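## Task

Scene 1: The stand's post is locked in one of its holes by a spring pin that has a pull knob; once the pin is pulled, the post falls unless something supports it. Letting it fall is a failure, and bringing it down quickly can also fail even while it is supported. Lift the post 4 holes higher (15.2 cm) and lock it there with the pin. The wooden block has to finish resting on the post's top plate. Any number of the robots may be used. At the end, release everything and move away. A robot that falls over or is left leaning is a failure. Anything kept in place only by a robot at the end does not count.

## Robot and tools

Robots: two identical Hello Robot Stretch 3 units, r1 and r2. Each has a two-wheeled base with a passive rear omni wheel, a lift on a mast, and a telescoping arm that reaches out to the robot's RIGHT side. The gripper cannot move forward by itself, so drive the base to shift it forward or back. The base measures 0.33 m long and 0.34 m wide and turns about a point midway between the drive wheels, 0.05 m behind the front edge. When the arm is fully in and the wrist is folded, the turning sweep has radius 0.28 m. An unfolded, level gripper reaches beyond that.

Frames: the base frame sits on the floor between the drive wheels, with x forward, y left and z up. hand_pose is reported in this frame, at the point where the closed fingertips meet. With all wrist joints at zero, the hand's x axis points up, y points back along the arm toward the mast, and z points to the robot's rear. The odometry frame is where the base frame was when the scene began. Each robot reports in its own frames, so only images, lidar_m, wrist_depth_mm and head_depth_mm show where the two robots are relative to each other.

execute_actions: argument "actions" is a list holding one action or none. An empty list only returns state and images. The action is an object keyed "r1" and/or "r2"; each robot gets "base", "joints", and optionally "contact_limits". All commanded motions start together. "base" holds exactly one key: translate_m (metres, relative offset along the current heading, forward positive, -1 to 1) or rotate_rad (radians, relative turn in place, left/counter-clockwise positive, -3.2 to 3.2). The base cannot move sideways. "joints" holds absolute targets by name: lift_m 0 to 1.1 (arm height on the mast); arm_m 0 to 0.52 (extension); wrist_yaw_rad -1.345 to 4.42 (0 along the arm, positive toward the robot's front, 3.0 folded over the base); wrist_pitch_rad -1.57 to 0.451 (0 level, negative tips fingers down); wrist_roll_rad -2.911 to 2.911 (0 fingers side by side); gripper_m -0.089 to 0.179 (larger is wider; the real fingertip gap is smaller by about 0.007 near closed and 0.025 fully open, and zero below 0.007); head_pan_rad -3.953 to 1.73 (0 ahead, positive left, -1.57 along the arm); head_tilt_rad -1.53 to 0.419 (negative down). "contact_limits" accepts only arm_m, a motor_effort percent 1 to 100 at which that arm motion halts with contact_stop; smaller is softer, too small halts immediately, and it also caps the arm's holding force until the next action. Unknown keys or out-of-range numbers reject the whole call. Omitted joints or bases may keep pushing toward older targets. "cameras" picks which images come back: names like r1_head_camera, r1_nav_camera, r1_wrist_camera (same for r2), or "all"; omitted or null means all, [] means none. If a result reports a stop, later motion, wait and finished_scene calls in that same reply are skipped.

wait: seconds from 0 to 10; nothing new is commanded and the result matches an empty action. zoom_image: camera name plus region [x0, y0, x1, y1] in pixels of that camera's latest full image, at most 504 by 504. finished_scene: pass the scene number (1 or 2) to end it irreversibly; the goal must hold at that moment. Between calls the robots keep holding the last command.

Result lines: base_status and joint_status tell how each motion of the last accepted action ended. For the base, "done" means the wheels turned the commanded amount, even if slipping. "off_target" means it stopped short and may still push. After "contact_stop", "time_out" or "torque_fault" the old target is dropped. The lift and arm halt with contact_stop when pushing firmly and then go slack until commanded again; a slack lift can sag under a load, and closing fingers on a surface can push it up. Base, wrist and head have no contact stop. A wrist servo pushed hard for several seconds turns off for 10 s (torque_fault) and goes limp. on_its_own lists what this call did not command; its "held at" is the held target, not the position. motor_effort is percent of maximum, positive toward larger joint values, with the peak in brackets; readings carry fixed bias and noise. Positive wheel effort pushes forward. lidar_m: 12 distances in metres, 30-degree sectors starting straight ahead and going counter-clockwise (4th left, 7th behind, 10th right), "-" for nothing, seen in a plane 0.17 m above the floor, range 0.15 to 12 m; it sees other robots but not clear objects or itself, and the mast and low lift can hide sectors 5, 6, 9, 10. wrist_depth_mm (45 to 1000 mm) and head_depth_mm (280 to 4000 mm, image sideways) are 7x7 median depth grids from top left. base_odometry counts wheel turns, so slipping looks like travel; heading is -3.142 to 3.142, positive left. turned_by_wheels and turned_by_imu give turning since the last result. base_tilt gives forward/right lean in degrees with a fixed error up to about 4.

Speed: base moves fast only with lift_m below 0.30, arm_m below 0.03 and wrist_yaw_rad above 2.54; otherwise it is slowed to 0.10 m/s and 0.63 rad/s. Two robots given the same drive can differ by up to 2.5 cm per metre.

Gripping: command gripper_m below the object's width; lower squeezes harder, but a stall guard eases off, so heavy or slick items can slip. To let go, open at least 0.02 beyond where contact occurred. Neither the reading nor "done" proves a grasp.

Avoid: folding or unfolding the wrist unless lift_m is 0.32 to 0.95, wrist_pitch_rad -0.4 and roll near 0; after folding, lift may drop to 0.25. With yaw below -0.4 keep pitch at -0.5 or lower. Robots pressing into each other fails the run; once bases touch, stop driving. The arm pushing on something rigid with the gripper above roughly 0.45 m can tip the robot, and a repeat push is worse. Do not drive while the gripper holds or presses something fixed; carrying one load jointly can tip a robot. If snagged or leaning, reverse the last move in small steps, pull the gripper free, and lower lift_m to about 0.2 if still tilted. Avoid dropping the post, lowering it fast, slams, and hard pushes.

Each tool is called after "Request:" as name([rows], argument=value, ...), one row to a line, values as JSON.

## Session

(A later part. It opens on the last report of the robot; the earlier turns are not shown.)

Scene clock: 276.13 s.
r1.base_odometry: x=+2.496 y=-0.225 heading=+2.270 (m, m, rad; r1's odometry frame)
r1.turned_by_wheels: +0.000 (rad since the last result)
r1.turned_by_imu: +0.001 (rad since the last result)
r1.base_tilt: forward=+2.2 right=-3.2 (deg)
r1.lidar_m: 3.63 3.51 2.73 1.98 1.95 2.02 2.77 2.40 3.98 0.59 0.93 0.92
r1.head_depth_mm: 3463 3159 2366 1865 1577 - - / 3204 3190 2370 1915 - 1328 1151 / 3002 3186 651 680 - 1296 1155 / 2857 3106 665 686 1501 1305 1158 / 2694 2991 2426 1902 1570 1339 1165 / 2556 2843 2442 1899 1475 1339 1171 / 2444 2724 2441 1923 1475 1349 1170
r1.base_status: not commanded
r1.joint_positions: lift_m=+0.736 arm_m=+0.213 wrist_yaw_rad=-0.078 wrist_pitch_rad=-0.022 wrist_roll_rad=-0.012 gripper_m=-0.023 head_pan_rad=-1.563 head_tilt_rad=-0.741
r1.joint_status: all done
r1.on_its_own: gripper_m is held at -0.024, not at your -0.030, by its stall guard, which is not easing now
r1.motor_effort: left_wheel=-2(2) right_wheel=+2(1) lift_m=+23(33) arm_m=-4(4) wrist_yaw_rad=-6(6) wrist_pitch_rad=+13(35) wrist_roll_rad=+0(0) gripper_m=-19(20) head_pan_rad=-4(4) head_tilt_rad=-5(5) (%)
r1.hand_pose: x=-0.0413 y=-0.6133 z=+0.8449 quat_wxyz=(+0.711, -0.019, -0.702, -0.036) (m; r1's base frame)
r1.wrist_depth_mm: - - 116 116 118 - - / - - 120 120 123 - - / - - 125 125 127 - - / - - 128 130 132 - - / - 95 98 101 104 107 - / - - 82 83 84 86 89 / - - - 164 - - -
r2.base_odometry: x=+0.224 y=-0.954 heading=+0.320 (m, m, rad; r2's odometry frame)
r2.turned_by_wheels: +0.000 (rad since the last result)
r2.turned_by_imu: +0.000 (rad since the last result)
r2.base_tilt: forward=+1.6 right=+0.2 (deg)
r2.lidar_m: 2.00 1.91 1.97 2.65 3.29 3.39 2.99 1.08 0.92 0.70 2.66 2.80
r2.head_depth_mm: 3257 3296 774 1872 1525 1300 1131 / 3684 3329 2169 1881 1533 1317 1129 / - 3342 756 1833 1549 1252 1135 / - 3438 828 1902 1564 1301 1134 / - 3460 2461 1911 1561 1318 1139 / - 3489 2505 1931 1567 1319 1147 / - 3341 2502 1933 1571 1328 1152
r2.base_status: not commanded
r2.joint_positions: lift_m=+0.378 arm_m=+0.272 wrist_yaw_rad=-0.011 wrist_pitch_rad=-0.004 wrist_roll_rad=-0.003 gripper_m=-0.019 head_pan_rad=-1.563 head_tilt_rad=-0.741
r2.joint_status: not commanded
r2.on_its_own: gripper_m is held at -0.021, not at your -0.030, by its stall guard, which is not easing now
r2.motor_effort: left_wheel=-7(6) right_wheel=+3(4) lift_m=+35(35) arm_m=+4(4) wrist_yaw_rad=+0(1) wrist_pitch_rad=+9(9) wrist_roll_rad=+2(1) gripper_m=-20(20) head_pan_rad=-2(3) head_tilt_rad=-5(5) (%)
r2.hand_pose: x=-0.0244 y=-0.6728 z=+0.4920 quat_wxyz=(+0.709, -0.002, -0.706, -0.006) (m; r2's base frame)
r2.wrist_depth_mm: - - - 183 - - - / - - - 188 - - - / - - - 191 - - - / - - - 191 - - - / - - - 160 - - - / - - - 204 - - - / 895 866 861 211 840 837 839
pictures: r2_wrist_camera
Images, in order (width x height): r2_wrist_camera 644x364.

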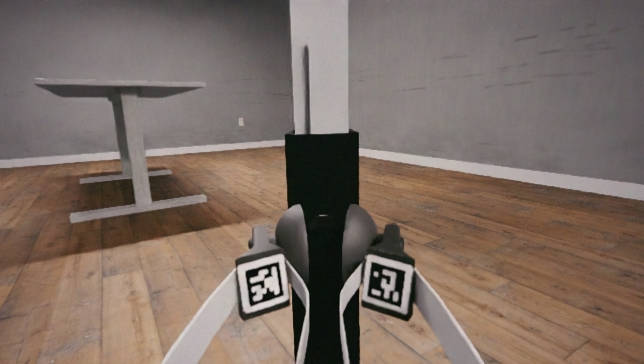

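Request:
zoom_image(camera="r2_wrist_camera", region=[270, 20, 380, 150])

Request:
execute_actions([
  {"r1": {"joints": {"lift_m": 0.766}}},
], cameras=["r2_wrist_camera"])

Request:
zoom_image(camera="r2_wrist_camera", region=[270, 20, 380, 150])

Request:
execute_actions([
  {"r1": {"joints": {"lift_m": 0.75}}},
], cameras=["r2_wrist_camera"])

Request:
zoom_image(camera="r2_wrist_camera", region=[270, 20, 380, 150])

Region (270, 20, 380, 150) of r2_wrist_camera's 644x364 image, scaled by 3.877; it fills the left 426 columns of this view, and the rest is white.

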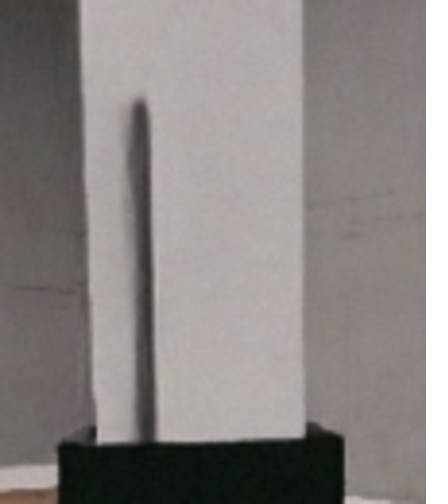

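Scene clock: 304.77 s.
r1.base_odometry: x=+2.496 y=-0.225 heading=+2.270 (m, m, rad; r1's odometry frame)
r1.turned_by_wheels: +0.000 (rad since the last result)
r1.turned_by_imu: +0.001 (rad since the last result)
r1.base_tilt: forward=+2.2 right=-3.1 (deg)
r1.lidar_m: 3.64 3.51 2.73 1.99 1.95 2.02 2.77 2.39 3.97 0.59 0.93 0.92
r1.head_depth_mm: 3445 3185 2356 1854 1596 - 1130 / 3188 3205 2380 1962 - 1322 1156 / 3025 3219 650 674 - 1287 1158 / 2843 3074 664 1741 1493 1290 1158 / 2696 2962 2396 1914 1571 1340 1168 / 2528 2863 2430 1920 1468 1343 1172 / 2423 2705 2442 1927 1470 1349 1172
r1.base_status: not commanded
r1.joint_positions: lift_m=+0.765 arm_m=+0.213 wrist_yaw_rad=-0.078 wrist_pitch_rad=-0.118 wrist_roll_rad=-0.012 gripper_m=-0.023 head_pan_rad=-1.563 head_tilt_rad=-0.741
r1.joint_status: all done
r1.on_its_own: gripper_m is held at -0.024, not at your -0.030, by its stall guard, which is not easing now; wrist_pitch_rad is at rest, and its effort (+44) is outside its rest range (-20 to +32)
r1.motor_effort: left_wheel=-2(2) right_wheel=+1(2) lift_m=+38(37) arm_m=-4(4) wrist_yaw_rad=-6(6) wrist_pitch_rad=+44(44) wrist_roll_rad=+0(0) gripper_m=-20(20) head_pan_rad=-5(4) head_tilt_rad=-5(5) (%)
r1.hand_pose: x=-0.0410 y=-0.6092 z=+0.8499 quat_wxyz=(+0.708, +0.015, -0.702, -0.069) (m; r1's base frame)
r1.wrist_depth_mm: - - 110 112 113 - - / - - 117 117 119 - - / - - 123 123 125 - - / - - 129 129 134 - - / - 110 112 115 118 121 - / 88 85 87 88 90 91 98 / - - - 174 - - -
r2.base_odometry: x=+0.224 y=-0.954 heading=+0.320 (m, m, rad; r2's odometry frame)
r2.turned_by_wheels: +0.000 (rad since the last result)
r2.turned_by_imu: +0.000 (rad since the last result)
r2.base_tilt: forward=+1.6 right=+0.1 (deg)
r2.lidar_m: 2.00 1.91 1.97 2.65 3.28 3.36 3.00 1.09 0.92 0.70 2.66 2.80
r2.head_depth_mm: 3309 3313 761 1860 1530 1300 1127 / 3722 3335 2310 1881 1545 1314 1130 / - 3421 754 1840 1542 1256 1133 / - 3480 828 1891 1551 1308 1143 / - 3451 2490 1917 1565 1317 1144 / - 3558 2512 1930 1566 1328 1148 / - 3320 2508 1923 1586 1335 1150
r2.base_status: not commanded
r2.joint_positions: lift_m=+0.378 arm_m=+0.272 wrist_yaw_rad=-0.011 wrist_pitch_rad=-0.004 wrist_roll_rad=-0.003 gripper_m=-0.019 head_pan_rad=-1.563 head_tilt_rad=-0.741
r2.joint_status: not commanded
r2.on_its_own: gripper_m is held at -0.021, not at your -0.030, by its stall guard, which is not easing now
r2.motor_effort: left_wheel=-7(7) right_wheel=+4(4) lift_m=+35(35) arm_m=+4(5) wrist_yaw_rad=+0(0) wrist_pitch_rad=+9(9) wrist_roll_rad=+1(1) gripper_m=-20(20) head_pan_rad=-3(3) head_tilt_rad=-5(5) (%)
r2.hand_pose: x=-0.0244 y=-0.6728 z=+0.4920 quat_wxyz=(+0.709, -0.002, -0.706, -0.006) (m; r2's base frame)
r2.wrist_depth_mm: - - - 183 - - - / - - - 188 - - - / - - - 191 - - - / - - - 191 - - - / - - - 160 - - - / - - - 205 - - - / 887 880 849 211 841 839 839
pictures: r2_wrist_camera
Images, in order (width x height): r2_wrist_camera 644x364.

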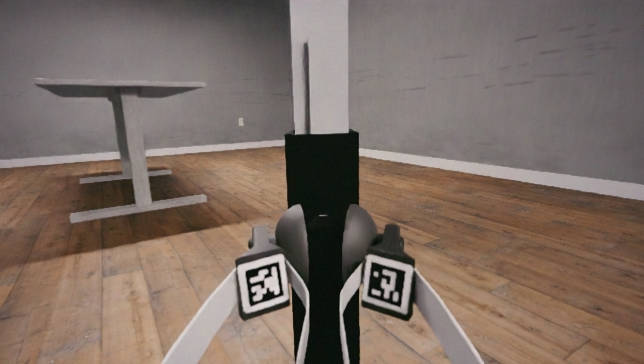

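Region (270, 20, 380, 150) of r2_wrist_camera's 644x364 image, scaled by 3.877; it fills the left 426 columns of this view, and the rest is white.

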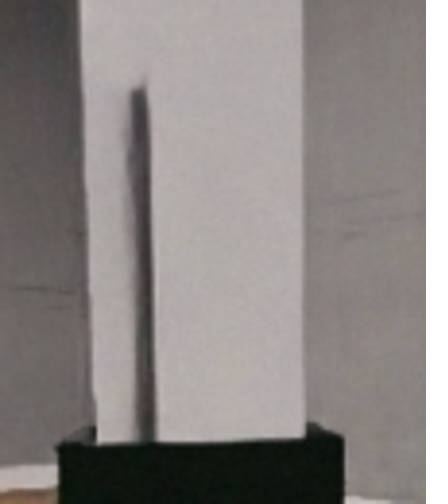

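Scene clock: 305.63 s.
r1.base_odometry: x=+2.496 y=-0.225 heading=+2.270 (m, m, rad; r1's odometry frame)
r1.turned_by_wheels: +0.000 (rad since the last result)
r1.turned_by_imu: +0.000 (rad since the last result)
r1.base_tilt: forward=+2.2 right=-3.2 (deg)
r1.lidar_m: 3.63 3.52 2.73 1.99 1.95 2.02 2.78 2.40 3.97 0.59 0.93 0.92
r1.head_depth_mm: 3464 3168 2352 1867 1580 - - / 3193 3213 2367 1930 - 1311 1156 / 3036 3154 652 679 - 1295 1156 / 2863 3094 666 685 1499 1292 1161 / 2690 2947 2450 1911 1573 1338 1165 / 2531 2854 2437 1914 1481 1343 1172 / 2413 2688 2456 1920 1477 1347 1172
r1.base_status: not commanded
r1.joint_positions: lift_m=+0.750 arm_m=+0.213 wrist_yaw_rad=-0.078 wrist_pitch_rad=-0.073 wrist_roll_rad=-0.012 gripper_m=-0.023 head_pan_rad=-1.563 head_tilt_rad=-0.741
r1.joint_status: all done
r1.on_its_own: gripper_m is held at -0.024, not at your -0.030, by its stall guard, which is not easing now
r1.motor_effort: left_wheel=-2(2) right_wheel=+2(2) lift_m=+26(35) arm_m=-4(4) wrist_yaw_rad=-6(7) wrist_pitch_rad=+29(43) wrist_roll_rad=+0(0) gripper_m=-19(20) head_pan_rad=-4(4) head_tilt_rad=-6(5) (%)
r1.hand_pose: x=-0.0412 y=-0.6114 z=+0.8460 quat_wxyz=(+0.710, -0.001, -0.703, -0.053) (m; r1's base frame)
r1.wrist_depth_mm: - - 114 114 116 - - / - - 119 119 122 - - / - - 124 125 127 - - / - - 130 130 134 - - / - 104 106 109 111 115 - / - 83 85 86 87 89 96 / - - - 170 - - -
r2.base_odometry: x=+0.224 y=-0.954 heading=+0.320 (m, m, rad; r2's odometry frame)
r2.turned_by_wheels: +0.000 (rad since the last result)
r2.turned_by_imu: +0.000 (rad since the last result)
r2.base_tilt: forward=+1.7 right=+0.2 (deg)
r2.lidar_m: 2.00 1.91 1.98 2.64 3.28 3.37 3.00 1.09 0.92 0.70 2.66 2.80
r2.head_depth_mm: 3307 3278 762 1878 1525 1306 1125 / 3686 3359 2161 1886 1535 1321 1136 / - 3367 755 1835 1538 1245 1138 / - 3411 830 1885 1562 1305 1139 / - 3458 2460 1924 1555 1318 1143 / - 3526 2483 1930 1568 1328 1150 / - 3333 2502 1931 1577 1327 1152
r2.base_status: not commanded
r2.joint_positions: lift_m=+0.378 arm_m=+0.272 wrist_yaw_rad=-0.011 wrist_pitch_rad=-0.004 wrist_roll_rad=-0.003 gripper_m=-0.019 head_pan_rad=-1.563 head_tilt_rad=-0.741
r2.joint_status: not commanded
r2.on_its_own: gripper_m is held at -0.021, not at your -0.030, by its stall guard, which is not easing now
r2.motor_effort: left_wheel=-7(7) right_wheel=+4(4) lift_m=+35(35) arm_m=+5(5) wrist_yaw_rad=-1(1) wrist_pitch_rad=+9(9) wrist_roll_rad=+1(1) gripper_m=-20(21) head_pan_rad=-3(3) head_tilt_rad=-5(5) (%)
r2.hand_pose: x=-0.0244 y=-0.6728 z=+0.4920 quat_wxyz=(+0.709, -0.002, -0.706, -0.006) (m; r2's base frame)
r2.wrist_depth_mm: - - - 183 - - - / - - - 189 - - - / - - - 192 - - - / - - - 191 - - - / - - - 160 - - - / - - - 204 - - - / 879 872 867 211 835 847 840
pictures: r2_wrist_camera
Images, in order (width x height): r2_wrist_camera 644x364.

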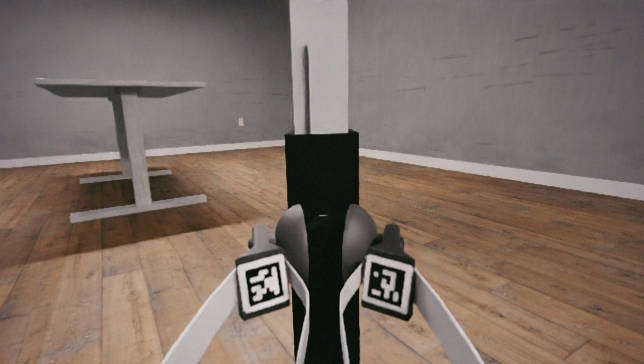

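Region (270, 20, 380, 150) of r2_wrist_camera's 644x364 image, scaled by 3.877; it fills the left 426 columns of this view, and the rest is white.

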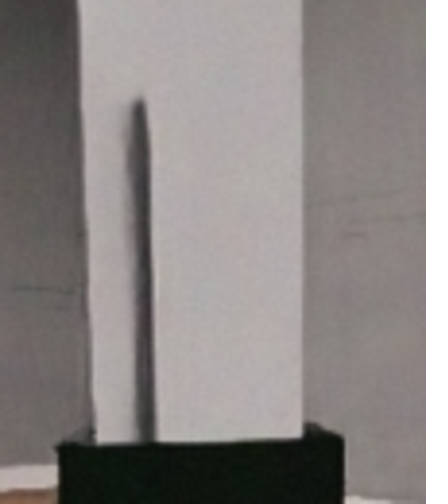

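Request:
execute_actions([
  {"r1": {"joints": {"lift_m": 0.767}}},
], cameras=[])

Request:
execute_actions([
  {"r2": {"joints": {"arm_m": 0.255}}},
], cameras=["r1_head_camera", "r2_wrist_camera"])

Request:
execute_actions([
  {"r1": {"joints": {"lift_m": 0.78}}},
], cameras=["r2_wrist_camera"])

Scene clock: 337.30 s.
r1.base_odometry: x=+2.496 y=-0.225 heading=+2.270 (m, m, rad; r1's odometry frame)
r1.turned_by_wheels: +0.000 (rad since the last result)
r1.turned_by_imu: +0.001 (rad since the last result)
r1.base_tilt: forward=+2.2 right=-3.2 (deg)
r1.lidar_m: 3.64 3.50 2.74 1.99 1.95 2.02 2.78 2.40 3.99 0.59 0.93 0.92
r1.head_depth_mm: 3444 3182 2352 1857 1599 - 1132 / 3228 3169 2369 1947 - 1320 1157 / 3009 3187 650 - - 1296 1160 / 2871 3117 665 1742 1495 1295 1163 / 2676 2963 2419 1909 1568 1339 1163 / 2554 2852 2416 1904 1466 1346 1172 / 2427 2694 2432 1938 1478 1347 1172
r1.base_status: not commanded
r1.joint_positions: lift_m=+0.766 arm_m=+0.213 wrist_yaw_rad=-0.078 wrist_pitch_rad=-0.122 wrist_roll_rad=-0.012 gripper_m=-0.023 head_pan_rad=-1.563 head_tilt_rad=-0.741
r1.joint_status: all done
r1.on_its_own: gripper_m is held at -0.024, not at your -0.030, by its stall guard, which is not easing now; wrist_pitch_rad is at rest, and its effort (+45) is outside its rest range (-20 to +32)
r1.motor_effort: left_wheel=-3(2) right_wheel=+1(2) lift_m=+38(36) arm_m=-4(4) wrist_yaw_rad=-7(6) wrist_pitch_rad=+45(45) wrist_roll_rad=+0(0) gripper_m=-19(20) head_pan_rad=-4(5) head_tilt_rad=-5(6) (%)
r1.hand_pose: x=-0.0410 y=-0.6091 z=+0.8500 quat_wxyz=(+0.708, +0.016, -0.702, -0.071) (m; r1's base frame)
r1.wrist_depth_mm: - - 111 111 113 - - / - - 116 117 120 - - / - - 123 123 126 - - / - - 129 130 134 - - / - 110 113 116 118 121 - / 89 86 87 89 90 92 103 / - - - 176 - - -
r2.base_odometry: x=+0.224 y=-0.954 heading=+0.320 (m, m, rad; r2's odometry frame)
r2.turned_by_wheels: +0.000 (rad since the last result)
r2.turned_by_imu: +0.000 (rad since the last result)
r2.base_tilt: forward=+1.6 right=+0.2 (deg)
r2.lidar_m: 2.00 1.91 1.97 2.64 3.29 3.38 2.99 1.08 0.92 0.70 2.66 2.80
r2.head_depth_mm: 3338 3310 762 1871 1528 1301 1128 / 3677 3367 2310 1876 1536 1313 1133 / - 3412 752 1846 1536 1252 1134 / - 3495 825 1885 1561 1304 1139 / - 3477 2452 1915 1564 1321 1147 / - 3533 2457 1905 1574 1327 1145 / - 3318 2521 1938 1585 1329 1155
r2.base_status: not commanded
r2.joint_positions: lift_m=+0.378 arm_m=+0.272 wrist_yaw_rad=-0.011 wrist_pitch_rad=-0.004 wrist_roll_rad=-0.003 gripper_m=-0.019 head_pan_rad=-1.563 head_tilt_rad=-0.741
r2.joint_status: not commanded
r2.on_its_own: gripper_m is held at -0.021, not at your -0.030, by its stall guard, which is not easing now
r2.motor_effort: left_wheel=-7(7) right_wheel=+4(4) lift_m=+36(35) arm_m=+4(4) wrist_yaw_rad=+0(1) wrist_pitch_rad=+9(9) wrist_roll_rad=+1(1) gripper_m=-20(20) head_pan_rad=-3(2) head_tilt_rad=-5(5) (%)
r2.hand_pose: x=-0.0244 y=-0.6728 z=+0.4920 quat_wxyz=(+0.709, -0.002, -0.706, -0.006) (m; r2's base frame)
r2.wrist_depth_mm: - - - 183 - - - / - - - 189 - - - / - - - 191 - - - / - - - 191 - - - / - - - 161 - - - / - - - 205 - - - / 890 865 863 211 845 834 834
pictures: none
No camera images: the call's "cameras" was empty. Leave "cameras" out to get every camera's image.

Scene clock: 338.27 s.
r1.base_odometry: x=+2.496 y=-0.225 heading=+2.270 (m, m, rad; r1's odometry frame)
r1.turned_by_wheels: +0.000 (rad since the last result)
r1.turned_by_imu: +0.000 (rad since the last result)
r1.base_tilt: forward=+2.1 right=-3.2 (deg)
r1.lidar_m: 3.65 3.51 2.74 1.99 1.95 2.01 2.78 2.40 3.99 0.59 0.93 0.92
r1.head_depth_mm: 3407 3201 2363 1868 1602 - 1129 / 3199 3181 2348 1962 - 1326 1154 / 3030 3221 648 - - 1290 1155 / 2826 3077 663 1730 1491 1297 1165 / 2687 2944 2412 1913 1565 1342 1170 / 2538 2876 2449 1918 1465 1341 1166 / 2443 2695 2441 1928 1474 1348 1171
r1.base_status: not commanded
r1.joint_positions: lift_m=+0.766 arm_m=+0.213 wrist_yaw_rad=-0.078 wrist_pitch_rad=-0.122 wrist_roll_rad=-0.012 gripper_m=-0.023 head_pan_rad=-1.563 head_tilt_rad=-0.741
r1.joint_status: not commanded
r1.on_its_own: gripper_m is held at -0.024, not at your -0.030, by its stall guard, which is not easing now; wrist_pitch_rad is at rest, and its effort (+45) is outside its rest range (-20 to +32)
r1.motor_effort: left_wheel=-2(2) right_wheel=+1(1) lift_m=+37(38) arm_m=-4(4) wrist_yaw_rad=-7(6) wrist_pitch_rad=+45(45) wrist_roll_rad=+0(0) gripper_m=-19(19) head_pan_rad=-4(4) head_tilt_rad=-5(6) (%)
r1.hand_pose: x=-0.0410 y=-0.6091 z=+0.8500 quat_wxyz=(+0.708, +0.016, -0.702, -0.071) (m; r1's base frame)
r1.wrist_depth_mm: - - 110 111 113 - - / - - 117 117 119 - - / - - 123 123 126 - - / - - 130 130 134 - - / - 110 113 116 119 121 - / 88 86 87 89 90 92 103 / - - - 175 - - -
r2.base_odometry: x=+0.224 y=-0.954 heading=+0.320 (m, m, rad; r2's odometry frame)
r2.turned_by_wheels: +0.000 (rad since the last result)
r2.turned_by_imu: +0.000 (rad since the last result)
r2.base_tilt: forward=+1.6 right=+0.2 (deg)
r2.lidar_m: 2.00 1.91 1.98 2.65 3.29 3.39 2.99 1.09 0.92 0.70 2.66 2.80
r2.head_depth_mm: 3231 3284 761 1862 1530 1304 1125 / 3697 3351 2335 1892 1541 1326 1138 / - 3410 750 1832 1527 - 1138 / - 3459 825 1898 1557 1306 1140 / - 3436 2479 1913 1565 1316 1144 / - 3484 2461 1931 1573 1324 1146 / - 3336 2501 1943 1576 1337 1154
r2.base_status: not commanded
r2.joint_positions: lift_m=+0.378 arm_m=+0.256 wrist_yaw_rad=-0.011 wrist_pitch_rad=-0.004 wrist_roll_rad=-0.003 gripper_m=-0.020 head_pan_rad=-1.563 head_tilt_rad=-0.741
r2.joint_status: all done
r2.on_its_own: gripper_m is held at -0.021, not at your -0.030, by its stall guard, which is not easing now
r2.motor_effort: left_wheel=-5(7) right_wheel=+3(4) lift_m=+35(36) arm_m=-9(13) wrist_yaw_rad=+0(0) wrist_pitch_rad=+9(9) wrist_roll_rad=+1(1) gripper_m=-16(20) head_pan_rad=-3(3) head_tilt_rad=-5(5) (%)
r2.hand_pose: x=-0.0244 y=-0.6566 z=+0.4921 quat_wxyz=(+0.709, -0.002, -0.706, -0.006) (m; r2's base frame)
r2.wrist_depth_mm: - - - 199 - - - / - - - 205 - - - / - - - 208 - - - / - - - 209 - - - / - - - - - - - / - - - - - - - / 890 874 846 231 841 837 831
pictures: r1_head_camera (sideways: a quarter turn clockwise sets it upright), r2_wrist_camera
Images, in order (width x height): r1_head_camera 896x504, r2_wrist_camera 644x364.

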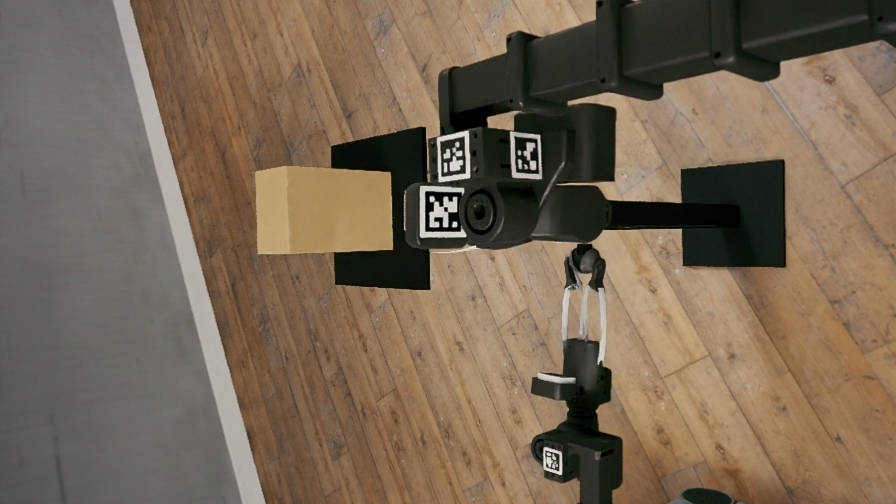

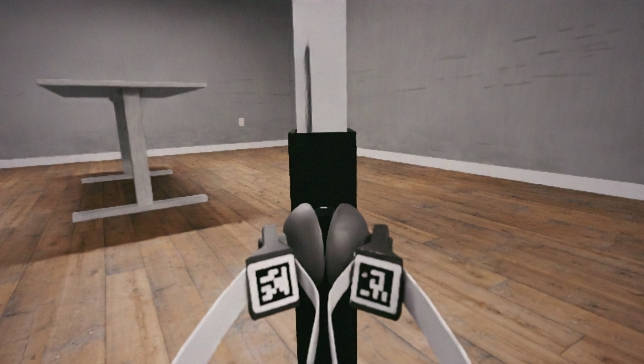

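Scene clock: 340.10 s.
r1.base_odometry: x=+2.496 y=-0.225 heading=+2.270 (m, m, rad; r1's odometry frame)
r1.turned_by_wheels: +0.000 (rad since the last result)
r1.turned_by_imu: +0.000 (rad since the last result)
r1.base_tilt: forward=+2.2 right=-3.1 (deg)
r1.lidar_m: 3.63 3.51 2.73 1.98 1.95 2.02 2.76 2.40 3.97 0.59 0.93 0.92
r1.head_depth_mm: 3446 3193 2349 1869 1623 - 1126 / 3178 3195 2372 1966 - 1328 1156 / 3023 3210 650 - - 1294 1160 / 2838 3068 665 1739 1492 1302 1169 / 2691 2960 2406 1903 1575 1340 1165 / 2581 2856 2433 1922 1466 1341 1174 / 2455 2688 2449 1920 1475 1343 1174
r1.base_status: not commanded
r1.joint_positions: lift_m=+0.768 arm_m=+0.214 wrist_yaw_rad=-0.078 wrist_pitch_rad=-0.131 wrist_roll_rad=-0.016 gripper_m=-0.023 head_pan_rad=-1.563 head_tilt_rad=-0.741
r1.joint_status: lift_m contact_stop (moved +0.002 of +0.014)
r1.on_its_own: gripper_m is held at -0.024, not at your -0.030, by its stall guard, which is not easing now; lift_m is slack since a contact_stop, until your next command for it (your +0.780 is given up); wrist_pitch_rad is at rest, and its effort (+47) is outside its rest range (-20 to +32)
r1.motor_effort: left_wheel=-1(2) right_wheel=+0(2) lift_m=+29(46) arm_m=-6(6) wrist_yaw_rad=-6(7) wrist_pitch_rad=+47(59) wrist_roll_rad=+2(10) gripper_m=-19(19) head_pan_rad=-4(4) head_tilt_rad=-5(5) (%)
r1.hand_pose: x=-0.0410 y=-0.6087 z=+0.8495 quat_wxyz=(+0.709, +0.020, -0.701, -0.074) (m; r1's base frame)
r1.wrist_depth_mm: - - 111 112 113 - - / - - 117 117 119 - - / - - 123 123 126 - - / - - 131 131 135 - - / - 110 113 116 119 122 - / 88 86 88 89 91 93 104 / - - - 178 - - -
r2.base_odometry: x=+0.224 y=-0.954 heading=+0.320 (m, m, rad; r2's odometry frame)
r2.turned_by_wheels: +0.000 (rad since the last result)
r2.turned_by_imu: +0.000 (rad since the last result)
r2.base_tilt: forward=+1.7 right=+0.2 (deg)
r2.lidar_m: 2.00 1.91 1.97 2.65 3.30 3.39 3.00 1.09 0.92 0.70 2.66 2.80
r2.head_depth_mm: 3297 3298 758 1876 1530 1299 1128 / 3729 3371 2341 1883 1536 1325 1144 / - 3419 752 1829 1526 - 1134 / - 3458 827 1904 1556 1306 1140 / - 3508 2472 1915 1562 1322 1146 / - 3525 2501 1928 1575 1325 1145 / - 3325 2488 1934 1586 1330 1151
r2.base_status: not commanded
r2.joint_positions: lift_m=+0.378 arm_m=+0.256 wrist_yaw_rad=-0.011 wrist_pitch_rad=-0.004 wrist_roll_rad=-0.003 gripper_m=-0.020 head_pan_rad=-1.563 head_tilt_rad=-0.741
r2.joint_status: not commanded
r2.on_its_own: gripper_m is held at -0.021, not at your -0.030, by its stall guard, which is not easing now
r2.motor_effort: left_wheel=-5(5) right_wheel=+3(2) lift_m=+36(36) arm_m=-9(8) wrist_yaw_rad=-1(1) wrist_pitch_rad=+9(9) wrist_roll_rad=+1(1) gripper_m=-16(15) head_pan_rad=-4(3) head_tilt_rad=-5(5) (%)
r2.hand_pose: x=-0.0244 y=-0.6566 z=+0.4921 quat_wxyz=(+0.709, -0.002, -0.706, -0.006) (m; r2's base frame)
r2.wrist_depth_mm: - - - 199 - - - / - - - 205 - - - / - - - 208 - - - / - - - 208 - - - / - - - - - - - / - - - - - - - / 867 872 855 229 840 840 838
pictures: r2_wrist_camera
Images, in order (width x height): r2_wrist_camera 644x364.

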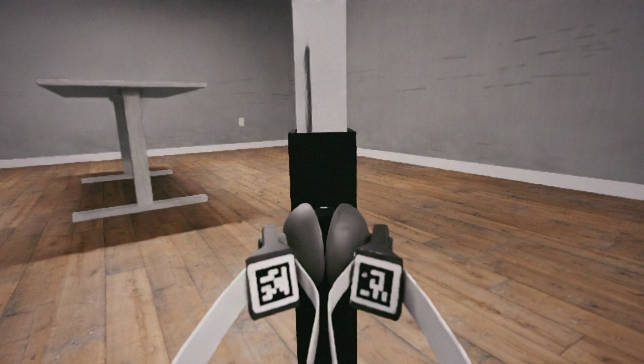

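The gripper slipped off. I'll unload r1 and re-grip deeper.

Request:
execute_actions([
  {"r1": {"joints": {"lift_m": 0.745}}, "r2": {"joints": {"gripper_m": 0.042}}},
], cameras=[])

Request:
execute_actions([
  {"r2": {"joints": {"arm_m": 0.283}, "contact_limits": {"arm_m": 15}}},
], cameras=["r2_head_camera", "r2_wrist_camera"])

Scene clock: 346.73 s.
r1.base_odometry: x=+2.496 y=-0.225 heading=+2.270 (m, m, rad; r1's odometry frame)
r1.turned_by_wheels: +0.000 (rad since the last result)
r1.turned_by_imu: +0.002 (rad since the last result)
r1.base_tilt: forward=+2.2 right=-3.2 (deg)
r1.lidar_m: 3.64 3.51 2.73 1.98 1.96 2.02 2.78 2.39 4.01 0.59 0.93 0.92
r1.head_depth_mm: 3481 3201 2355 1866 1587 - - / 3247 3218 2353 1951 - 1324 1150 / 3023 3232 652 682 - 1291 1161 / 2859 3098 667 685 1495 1303 1168 / 2670 2931 2407 1901 1534 1341 1165 / 2552 2855 2426 1909 1479 1347 1169 / 2436 2670 2465 1934 1469 1341 1177
r1.base_status: not commanded
r1.joint_positions: lift_m=+0.745 arm_m=+0.213 wrist_yaw_rad=-0.079 wrist_pitch_rad=-0.056 wrist_roll_rad=-0.015 gripper_m=-0.023 head_pan_rad=-1.563 head_tilt_rad=-0.741
r1.joint_status: all done
r1.on_its_own: gripper_m is held at -0.024, not at your -0.030, by its stall guard, which is not easing now
r1.motor_effort: left_wheel=-1(1) right_wheel=+1(0) lift_m=+24(25) arm_m=-1(3) wrist_yaw_rad=-5(5) wrist_pitch_rad=+24(34) wrist_roll_rad=+2(2) gripper_m=-18(18) head_pan_rad=-4(4) head_tilt_rad=-5(5) (%)
r1.hand_pose: x=-0.0415 y=-0.6117 z=+0.8453 quat_wxyz=(+0.711, -0.007, -0.701, -0.048) (m; r1's base frame)
r1.wrist_depth_mm: - - 116 116 118 - - / - - 120 121 124 - - / - - 126 126 129 - - / - - 130 132 135 - - / - 101 103 106 110 113 - / - 84 85 87 89 91 - / - - - 171 - - -
r2.base_odometry: x=+0.224 y=-0.954 heading=+0.320 (m, m, rad; r2's odometry frame)
r2.turned_by_wheels: +0.000 (rad since the last result)
r2.turned_by_imu: +0.001 (rad since the last result)
r2.base_tilt: forward=+1.7 right=+0.1 (deg)
r2.lidar_m: 2.00 1.91 1.97 2.65 3.30 3.40 3.01 1.08 0.92 0.70 2.66 2.80
r2.head_depth_mm: 3273 3331 767 1863 1534 1297 1125 / 3720 3410 2232 1865 1538 1333 1140 / - 3424 755 1840 1552 - 1133 / - 3445 829 1889 1557 1306 1138 / - 3470 2486 1922 1553 1325 1143 / - 3518 2495 1927 1563 1319 1156 / - 3349 2500 1933 1583 1336 1152
r2.base_status: not commanded
r2.joint_positions: lift_m=+0.378 arm_m=+0.255 wrist_yaw_rad=-0.011 wrist_pitch_rad=-0.004 wrist_roll_rad=-0.003 gripper_m=+0.042 head_pan_rad=-1.563 head_tilt_rad=-0.741
r2.joint_status: all done
r2.motor_effort: left_wheel=-5(5) right_wheel=+2(2) lift_m=+35(36) arm_m=-7(9) wrist_yaw_rad=+0(0) wrist_pitch_rad=+9(9) wrist_roll_rad=+1(2) gripper_m=+1(86) head_pan_rad=-3(4) head_tilt_rad=-5(5) (%)
r2.hand_pose: x=-0.0244 y=-0.6565 z=+0.4921 quat_wxyz=(+0.709, -0.002, -0.706, -0.006) (m; r2's base frame)
r2.wrist_depth_mm: - - - 199 - - - / - - - 205 - - - / - - - 208 - - - / - - - 208 - - - / - - - 210 - - - / - - - 222 - - - / 877 880 856 231 851 843 839
pictures: none
No camera images: the call's "cameras" was empty. Leave "cameras" out to get every camera's image.

Scene clock: 347.90 s.
r1.base_odometry: x=+2.496 y=-0.225 heading=+2.270 (m, m, rad; r1's odometry frame)
r1.turned_by_wheels: +0.000 (rad since the last result)
r1.turned_by_imu: +0.000 (rad since the last result)
r1.base_tilt: forward=+2.2 right=-3.2 (deg)
r1.lidar_m: 3.63 3.51 2.73 1.99 1.95 2.01 2.77 2.40 4.00 0.59 0.93 0.92
r1.head_depth_mm: 3420 3185 2343 1858 1590 - - / 3213 3192 2373 1931 - 1328 1151 / 2999 3218 652 680 - 1294 1158 / 2838 3100 666 686 1493 1302 1163 / 2698 2958 2397 1895 1503 1338 1164 / 2553 2857 2446 1913 1471 1345 1169 / 2422 2688 2454 1930 1477 1350 1175
r1.base_status: not commanded
r1.joint_positions: lift_m=+0.745 arm_m=+0.213 wrist_yaw_rad=-0.079 wrist_pitch_rad=-0.056 wrist_roll_rad=-0.015 gripper_m=-0.023 head_pan_rad=-1.563 head_tilt_rad=-0.741
r1.joint_status: not commanded
r1.on_its_own: gripper_m is held at -0.024, not at your -0.030, by its stall guard, which is not easing now
r1.motor_effort: left_wheel=-1(1) right_wheel=+1(1) lift_m=+23(24) arm_m=-1(1) wrist_yaw_rad=-5(4) wrist_pitch_rad=+24(25) wrist_roll_rad=+2(2) gripper_m=-18(18) head_pan_rad=-4(4) head_tilt_rad=-5(5) (%)
r1.hand_pose: x=-0.0415 y=-0.6117 z=+0.8453 quat_wxyz=(+0.711, -0.007, -0.701, -0.048) (m; r1's base frame)
r1.wrist_depth_mm: - - 116 117 118 - - / - - 121 122 124 - - / - - 126 126 129 - - / - - 130 132 135 - - / - 100 103 106 109 113 - / - 84 85 87 88 92 - / - - - 171 - - -
r2.base_odometry: x=+0.224 y=-0.954 heading=+0.320 (m, m, rad; r2's odometry frame)
r2.turned_by_wheels: +0.000 (rad since the last result)
r2.turned_by_imu: +0.000 (rad since the last result)
r2.base_tilt: forward=+1.5 right=+0.2 (deg)
r2.lidar_m: 2.00 1.92 1.97 2.65 3.29 3.38 2.98 1.08 0.92 0.70 2.66 2.80
r2.head_depth_mm: 3263 3302 766 1860 1528 1296 1126 / 3654 3377 2233 1875 1538 1319 1130 / - 3427 754 1835 1541 1252 1133 / - 3411 830 1903 1560 1299 1139 / - 3461 2490 1915 1563 1317 1144 / - 3552 2509 1919 1573 1329 1153 / - 3353 2515 1949 1588 1330 1154
r2.base_status: not commanded
r2.joint_positions: lift_m=+0.378 arm_m=+0.283 wrist_yaw_rad=-0.011 wrist_pitch_rad=-0.004 wrist_roll_rad=-0.003 gripper_m=+0.042 head_pan_rad=-1.563 head_tilt_rad=-0.741
r2.joint_status: all done
r2.motor_effort: left_wheel=-5(5) right_wheel=+2(2) lift_m=+35(35) arm_m=+7(7) wrist_yaw_rad=-1(0) wrist_pitch_rad=+9(9) wrist_roll_rad=+1(1) gripper_m=+0(1) head_pan_rad=-3(4) head_tilt_rad=-5(5) (%)
r2.contact_limits: arm_m 15 (drawing in: default 34, maximum 55; extending or still: default 45, maximum 74)
r2.hand_pose: x=-0.0244 y=-0.6837 z=+0.4921 quat_wxyz=(+0.709, -0.002, -0.706, -0.006) (m; r2's base frame)
r2.wrist_depth_mm: - - - 172 - - - / - - - 178 - - - / - - - 180 - - - / - - - 179 - - - / - - - 183 - - - / - - - 191 - - - / 891 885 859 198 839 845 818
pictures: r2_head_camera (sideways: a quarter turn clockwise sets it upright), r2_wrist_camera
Images, in order (width x height): r2_head_camera 896x504, r2_wrist_camera 644x364.

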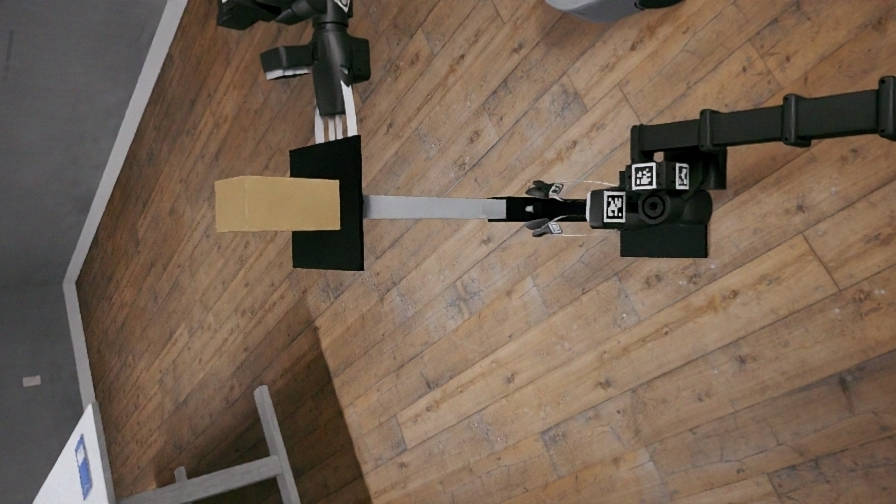

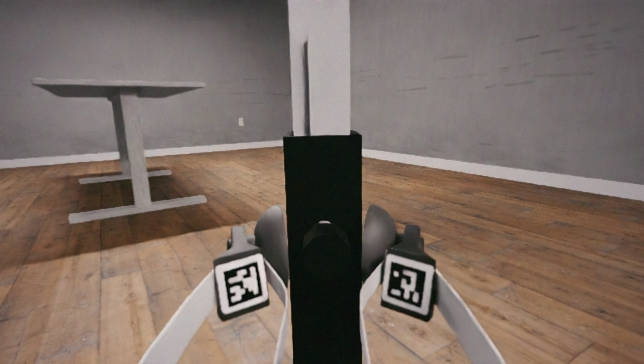

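Request:
execute_actions([
  {"r1": {"joints": {"lift_m": 0.76}}, "r2": {"joints": {"gripper_m": -0.025}}},
], cameras=["r2_wrist_camera"])

Request:
execute_actions([
  {"r2": {"joints": {"arm_m": 0.272}}},
], cameras=["r2_head_camera", "r2_wrist_camera"])

Scene clock: 357.57 s.
r1.base_odometry: x=+2.496 y=-0.225 heading=+2.270 (m, m, rad; r1's odometry frame)
r1.turned_by_wheels: +0.000 (rad since the last result)
r1.turned_by_imu: +0.001 (rad since the last result)
r1.base_tilt: forward=+2.2 right=-3.1 (deg)
r1.lidar_m: 3.65 3.51 2.74 1.99 1.96 2.02 2.78 2.40 3.97 0.59 0.92 0.92
r1.head_depth_mm: 3449 3160 2354 1862 1584 - - / 3235 3212 2341 1955 - 1320 1151 / 3054 3255 650 679 - 1299 1156 / 2835 3093 665 1215 1499 1287 1164 / 2697 2974 2404 1915 1534 1339 1168 / 2532 2847 2429 1918 1471 1346 1171 / 2424 2718 2446 1919 1478 1355 1166
r1.base_status: not commanded
r1.joint_positions: lift_m=+0.759 arm_m=+0.213 wrist_yaw_rad=-0.079 wrist_pitch_rad=-0.105 wrist_roll_rad=-0.015 gripper_m=-0.023 head_pan_rad=-1.563 head_tilt_rad=-0.741
r1.joint_status: all done
r1.on_its_own: gripper_m is held at -0.024, not at your -0.030, by its stall guard, which is not easing now; wrist_pitch_rad is at rest, and its effort (+39) is outside its rest range (-20 to +32)
r1.motor_effort: left_wheel=-1(1) right_wheel=+1(0) lift_m=+35(35) arm_m=-1(1) wrist_yaw_rad=-5(5) wrist_pitch_rad=+39(40) wrist_roll_rad=+2(2) gripper_m=-19(18) head_pan_rad=-4(4) head_tilt_rad=-5(6) (%)
r1.hand_pose: x=-0.0414 y=-0.6096 z=+0.8473 quat_wxyz=(+0.710, +0.010, -0.701, -0.065) (m; r1's base frame)
r1.wrist_depth_mm: - - 112 113 115 - - / - - 118 118 121 - - / - - 124 124 127 - - / - - 130 131 135 - - / - 108 111 114 117 120 - / - 87 89 91 92 95 - / - - - 175 - - -
r2.base_odometry: x=+0.224 y=-0.954 heading=+0.320 (m, m, rad; r2's odometry frame)
r2.turned_by_wheels: +0.000 (rad since the last result)
r2.turned_by_imu: +0.000 (rad since the last result)
r2.base_tilt: forward=+1.7 right=+0.2 (deg)
r2.lidar_m: 2.00 1.92 1.97 2.65 3.29 3.38 2.99 1.09 0.92 0.70 2.67 2.81
r2.head_depth_mm: 3264 3307 768 1874 1532 1300 1130 / 3725 3393 2243 1891 1552 1323 1138 / - 3414 754 1827 1545 1257 1134 / - 3413 832 1914 1549 1295 1142 / - 3528 2469 1916 1564 1323 1145 / - 3515 2516 1921 1559 1322 1146 / - 3341 2511 1930 1578 1328 1154
r2.base_status: not commanded
r2.joint_positions: lift_m=+0.378 arm_m=+0.283 wrist_yaw_rad=-0.009 wrist_pitch_rad=-0.004 wrist_roll_rad=-0.003 gripper_m=-0.024 head_pan_rad=-1.563 head_tilt_rad=-0.741
r2.joint_status: all done
r2.motor_effort: left_wheel=-5(5) right_wheel=+3(3) lift_m=+36(36) arm_m=+7(7) wrist_yaw_rad=-3(3) wrist_pitch_rad=+9(9) wrist_roll_rad=+1(1) gripper_m=-25(99) head_pan_rad=-3(4) head_tilt_rad=-5(5) (%)
r2.hand_pose: x=-0.0237 y=-0.6837 z=+0.4921 quat_wxyz=(+0.709, -0.001, -0.706, -0.005) (m; r2's base frame)
r2.wrist_depth_mm: - - - 173 - - - / - - - 177 - - - / - - - 177 - - - / - - - 180 - - - / - - - 155 - - - / - - - 192 - - - / 892 861 863 198 847 846 842
pictures: r2_wrist_camera
Images, in order (width x height): r2_wrist_camera 644x364.

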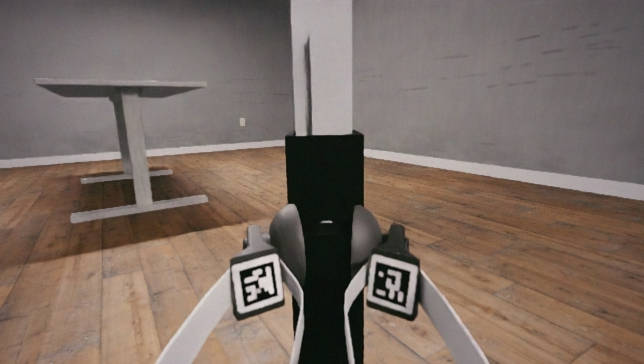

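Scene clock: 358.43 s.
r1.base_odometry: x=+2.496 y=-0.225 heading=+2.270 (m, m, rad; r1's odometry frame)
r1.turned_by_wheels: +0.000 (rad since the last result)
r1.turned_by_imu: +0.000 (rad since the last result)
r1.base_tilt: forward=+2.2 right=-3.2 (deg)
r1.lidar_m: 3.62 3.52 2.73 1.99 1.96 2.01 2.77 2.40 3.98 0.59 0.92 0.92
r1.head_depth_mm: 3465 3172 2355 1864 1583 - - / 3251 3194 2363 1952 - 1325 1153 / 3036 3199 650 678 - 1298 1157 / 2855 3060 664 1213 1503 1299 1165 / 2691 2973 2415 1907 1575 1332 1167 / 2553 2858 2426 1914 1474 1345 1169 / 2419 2656 2450 1924 1477 1351 1168
r1.base_status: not commanded
r1.joint_positions: lift_m=+0.759 arm_m=+0.213 wrist_yaw_rad=-0.079 wrist_pitch_rad=-0.105 wrist_roll_rad=-0.015 gripper_m=-0.023 head_pan_rad=-1.563 head_tilt_rad=-0.741
r1.joint_status: not commanded
r1.on_its_own: gripper_m is held at -0.024, not at your -0.030, by its stall guard, which is not easing now; wrist_pitch_rad is at rest, and its effort (+39) is outside its rest range (-20 to +32)
r1.motor_effort: left_wheel=-1(1) right_wheel=+0(0) lift_m=+36(35) arm_m=-1(1) wrist_yaw_rad=-5(4) wrist_pitch_rad=+39(39) wrist_roll_rad=+2(2) gripper_m=-18(19) head_pan_rad=-4(4) head_tilt_rad=-5(5) (%)
r1.hand_pose: x=-0.0414 y=-0.6096 z=+0.8473 quat_wxyz=(+0.710, +0.010, -0.701, -0.065) (m; r1's base frame)
r1.wrist_depth_mm: - - 112 113 115 - - / - - 118 118 120 - - / - - 124 125 127 - - / - - 130 130 135 - - / - 108 111 114 117 120 - / - 87 88 91 92 94 - / - - - 175 - - -
r2.base_odometry: x=+0.224 y=-0.954 heading=+0.320 (m, m, rad; r2's odometry frame)
r2.turned_by_wheels: +0.000 (rad since the last result)
r2.turned_by_imu: +0.000 (rad since the last result)
r2.base_tilt: forward=+1.8 right=+0.1 (deg)
r2.lidar_m: 2.00 1.91 1.97 2.65 3.31 3.40 2.99 1.08 0.92 0.71 2.67 2.80
r2.head_depth_mm: 3284 3337 767 1862 1523 1296 1130 / 3723 3353 2229 1891 1544 1323 1133 / - 3438 753 1831 1552 1254 1134 / - 3417 830 1908 1553 1304 1139 / - 3482 2475 1916 1559 1326 1145 / - 3528 2485 1919 1561 1322 1146 / - 3294 2501 1930 1572 1334 1156
r2.base_status: not commanded
r2.joint_positions: lift_m=+0.378 arm_m=+0.273 wrist_yaw_rad=-0.012 wrist_pitch_rad=-0.002 wrist_roll_rad=-0.003 gripper_m=-0.021 head_pan_rad=-1.563 head_tilt_rad=-0.741
r2.joint_status: all done
r2.motor_effort: left_wheel=-4(5) right_wheel=+2(3) lift_m=+36(35) arm_m=-13(18) wrist_yaw_rad=-1(3) wrist_pitch_rad=+8(9) wrist_roll_rad=+1(2) gripper_m=-21(25) head_pan_rad=-3(4) head_tilt_rad=-5(5) (%)
r2.hand_pose: x=-0.0244 y=-0.6739 z=+0.4925 quat_wxyz=(+0.709, -0.003, -0.706, -0.005) (m; r2's base frame)
r2.wrist_depth_mm: - - - 182 - - - / - - - 188 - - - / - - - 190 - - - / - - - 191 - - - / - - - 160 - - - / - - - 203 - - - / 882 882 855 209 855 857 830
pictures: r2_head_camera (sideways: a quarter turn clockwise sets it upright), r2_wrist_camera
Images, in order (width x height): r2_head_camera 896x504, r2_wrist_camera 644x364.

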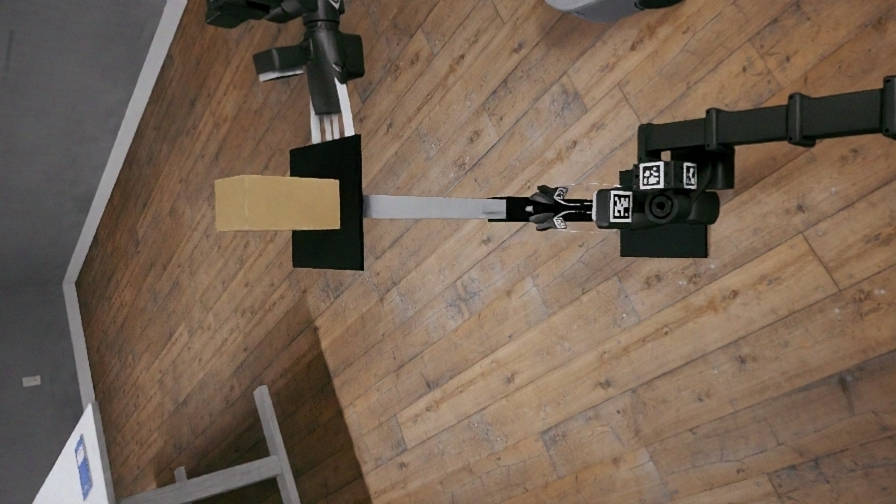

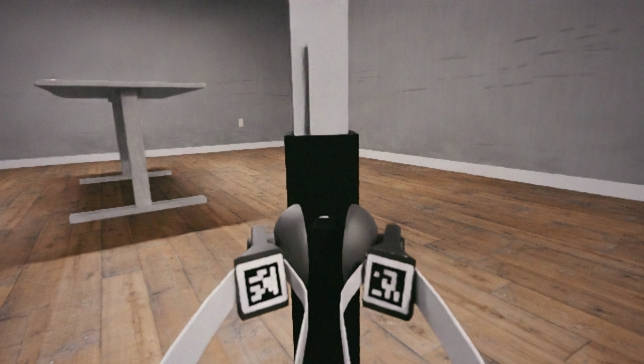

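Request:
execute_actions([
  {"r1": {"joints": {"lift_m": 0.745}}, "r2": {"joints": {"gripper_m": 0.042}}},
], cameras=["r1_head_camera", "r2_head_camera"])

Scene clock: 366.10 s.
r1.base_odometry: x=+2.496 y=-0.225 heading=+2.270 (m, m, rad; r1's odometry frame)
r1.turned_by_wheels: +0.000 (rad since the last result)
r1.turned_by_imu: +0.001 (rad since the last result)
r1.base_tilt: forward=+2.2 right=-3.2 (deg)
r1.lidar_m: 3.62 3.51 2.73 1.98 1.95 2.01 2.78 2.39 3.99 0.59 0.93 0.92
r1.head_depth_mm: 3428 3194 2338 1873 1577 - - / 3204 3243 2375 1928 - 1320 1153 / 3026 3222 653 680 - 1304 1159 / 2826 3079 666 687 1494 1297 1162 / 2718 2971 2410 1909 1530 1344 1166 / 2550 2839 2449 1915 1466 1342 1174 / 2430 2696 2455 1929 1469 1347 1170
r1.base_status: not commanded
r1.joint_positions: lift_m=+0.745 arm_m=+0.213 wrist_yaw_rad=-0.079 wrist_pitch_rad=-0.056 wrist_roll_rad=-0.015 gripper_m=-0.023 head_pan_rad=-1.563 head_tilt_rad=-0.741
r1.joint_status: all done
r1.on_its_own: gripper_m is held at -0.024, not at your -0.030, by its stall guard, which is not easing now
r1.motor_effort: left_wheel=-1(2) right_wheel=+2(0) lift_m=+24(34) arm_m=-1(1) wrist_yaw_rad=-5(6) wrist_pitch_rad=+24(39) wrist_roll_rad=+2(2) gripper_m=-18(18) head_pan_rad=-4(4) head_tilt_rad=-5(5) (%)
r1.hand_pose: x=-0.0415 y=-0.6117 z=+0.8453 quat_wxyz=(+0.711, -0.007, -0.701, -0.048) (m; r1's base frame)
r1.wrist_depth_mm: - - 116 117 119 - - / - - 121 122 123 - - / - - 125 127 129 - - / - - 130 132 136 - - / - 100 103 106 110 113 - / - 84 85 87 88 92 - / - - - 171 - - -
r2.base_odometry: x=+0.224 y=-0.954 heading=+0.320 (m, m, rad; r2's odometry frame)
r2.turned_by_wheels: +0.000 (rad since the last result)
r2.turned_by_imu: +0.000 (rad since the last result)
r2.base_tilt: forward=+1.6 right=+0.2 (deg)
r2.lidar_m: 2.00 1.91 1.97 2.65 3.29 3.36 3.01 1.08 0.92 0.71 2.66 2.79
r2.head_depth_mm: 3282 3314 768 1871 1528 1301 1133 / 3641 3355 2236 1884 1549 1320 1131 / - 3436 756 1829 1550 1258 1135 / - 3438 830 1886 1553 1301 1140 / - 3476 2467 1920 1562 1323 1141 / - 3466 2491 1925 1575 1332 1150 / - 3349 2502 1935 1584 1333 1157
r2.base_status: not commanded
r2.joint_positions: lift_m=+0.378 arm_m=+0.272 wrist_yaw_rad=-0.012 wrist_pitch_rad=-0.002 wrist_roll_rad=-0.003 gripper_m=+0.042 head_pan_rad=-1.563 head_tilt_rad=-0.741
r2.joint_status: all done
r2.motor_effort: left_wheel=-4(4) right_wheel=+2(2) lift_m=+36(36) arm_m=-7(13) wrist_yaw_rad=+0(0) wrist_pitch_rad=+8(8) wrist_roll_rad=+1(1) gripper_m=+1(86) head_pan_rad=-4(3) head_tilt_rad=-5(5) (%)
r2.hand_pose: x=-0.0245 y=-0.6736 z=+0.4925 quat_wxyz=(+0.709, -0.003, -0.706, -0.005) (m; r2's base frame)
r2.wrist_depth_mm: - - - 183 - - - / - - - 188 - - - / - - - 191 - - - / - - - 191 - - - / - - - 193 - - - / - - - 202 - - - / 872 894 858 209 848 846 849
pictures: r1_head_camera (sideways: a quarter turn clockwise sets it upright), r2_head_camera (sideways: a quarter turn clockwise sets it upright)
Images, in order (width x height): r1_head_camera 896x504, r2_head_camera 896x504.

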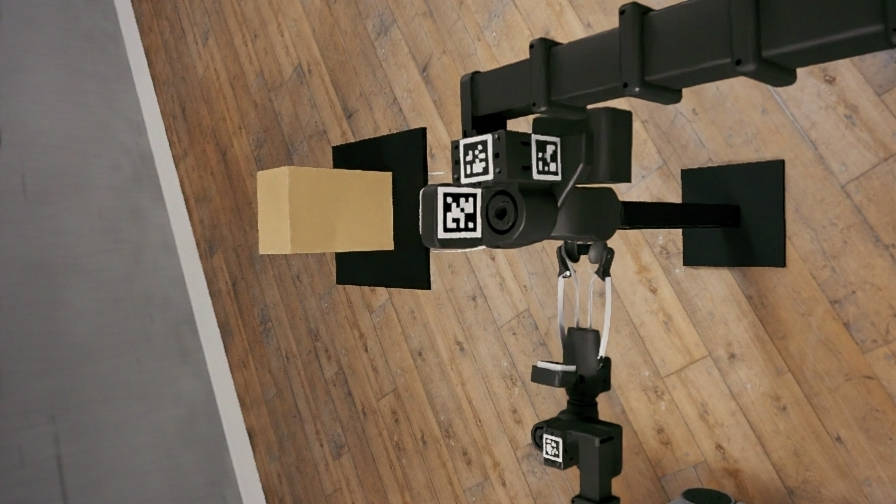

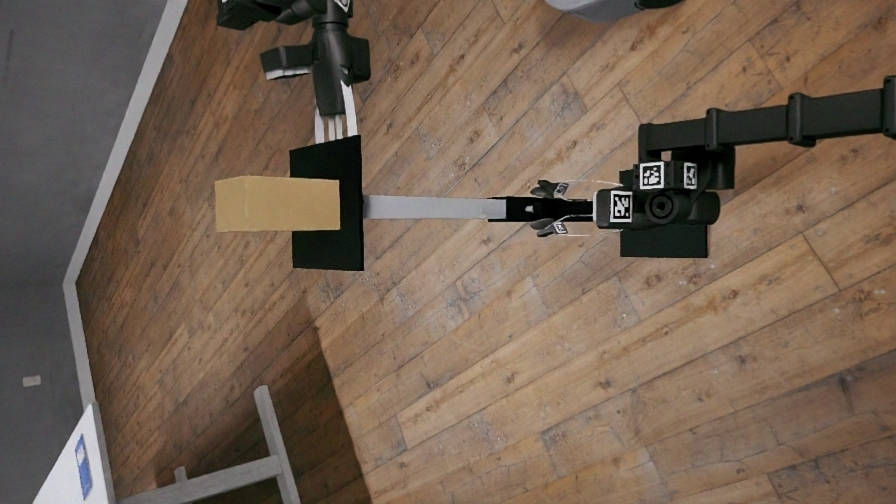

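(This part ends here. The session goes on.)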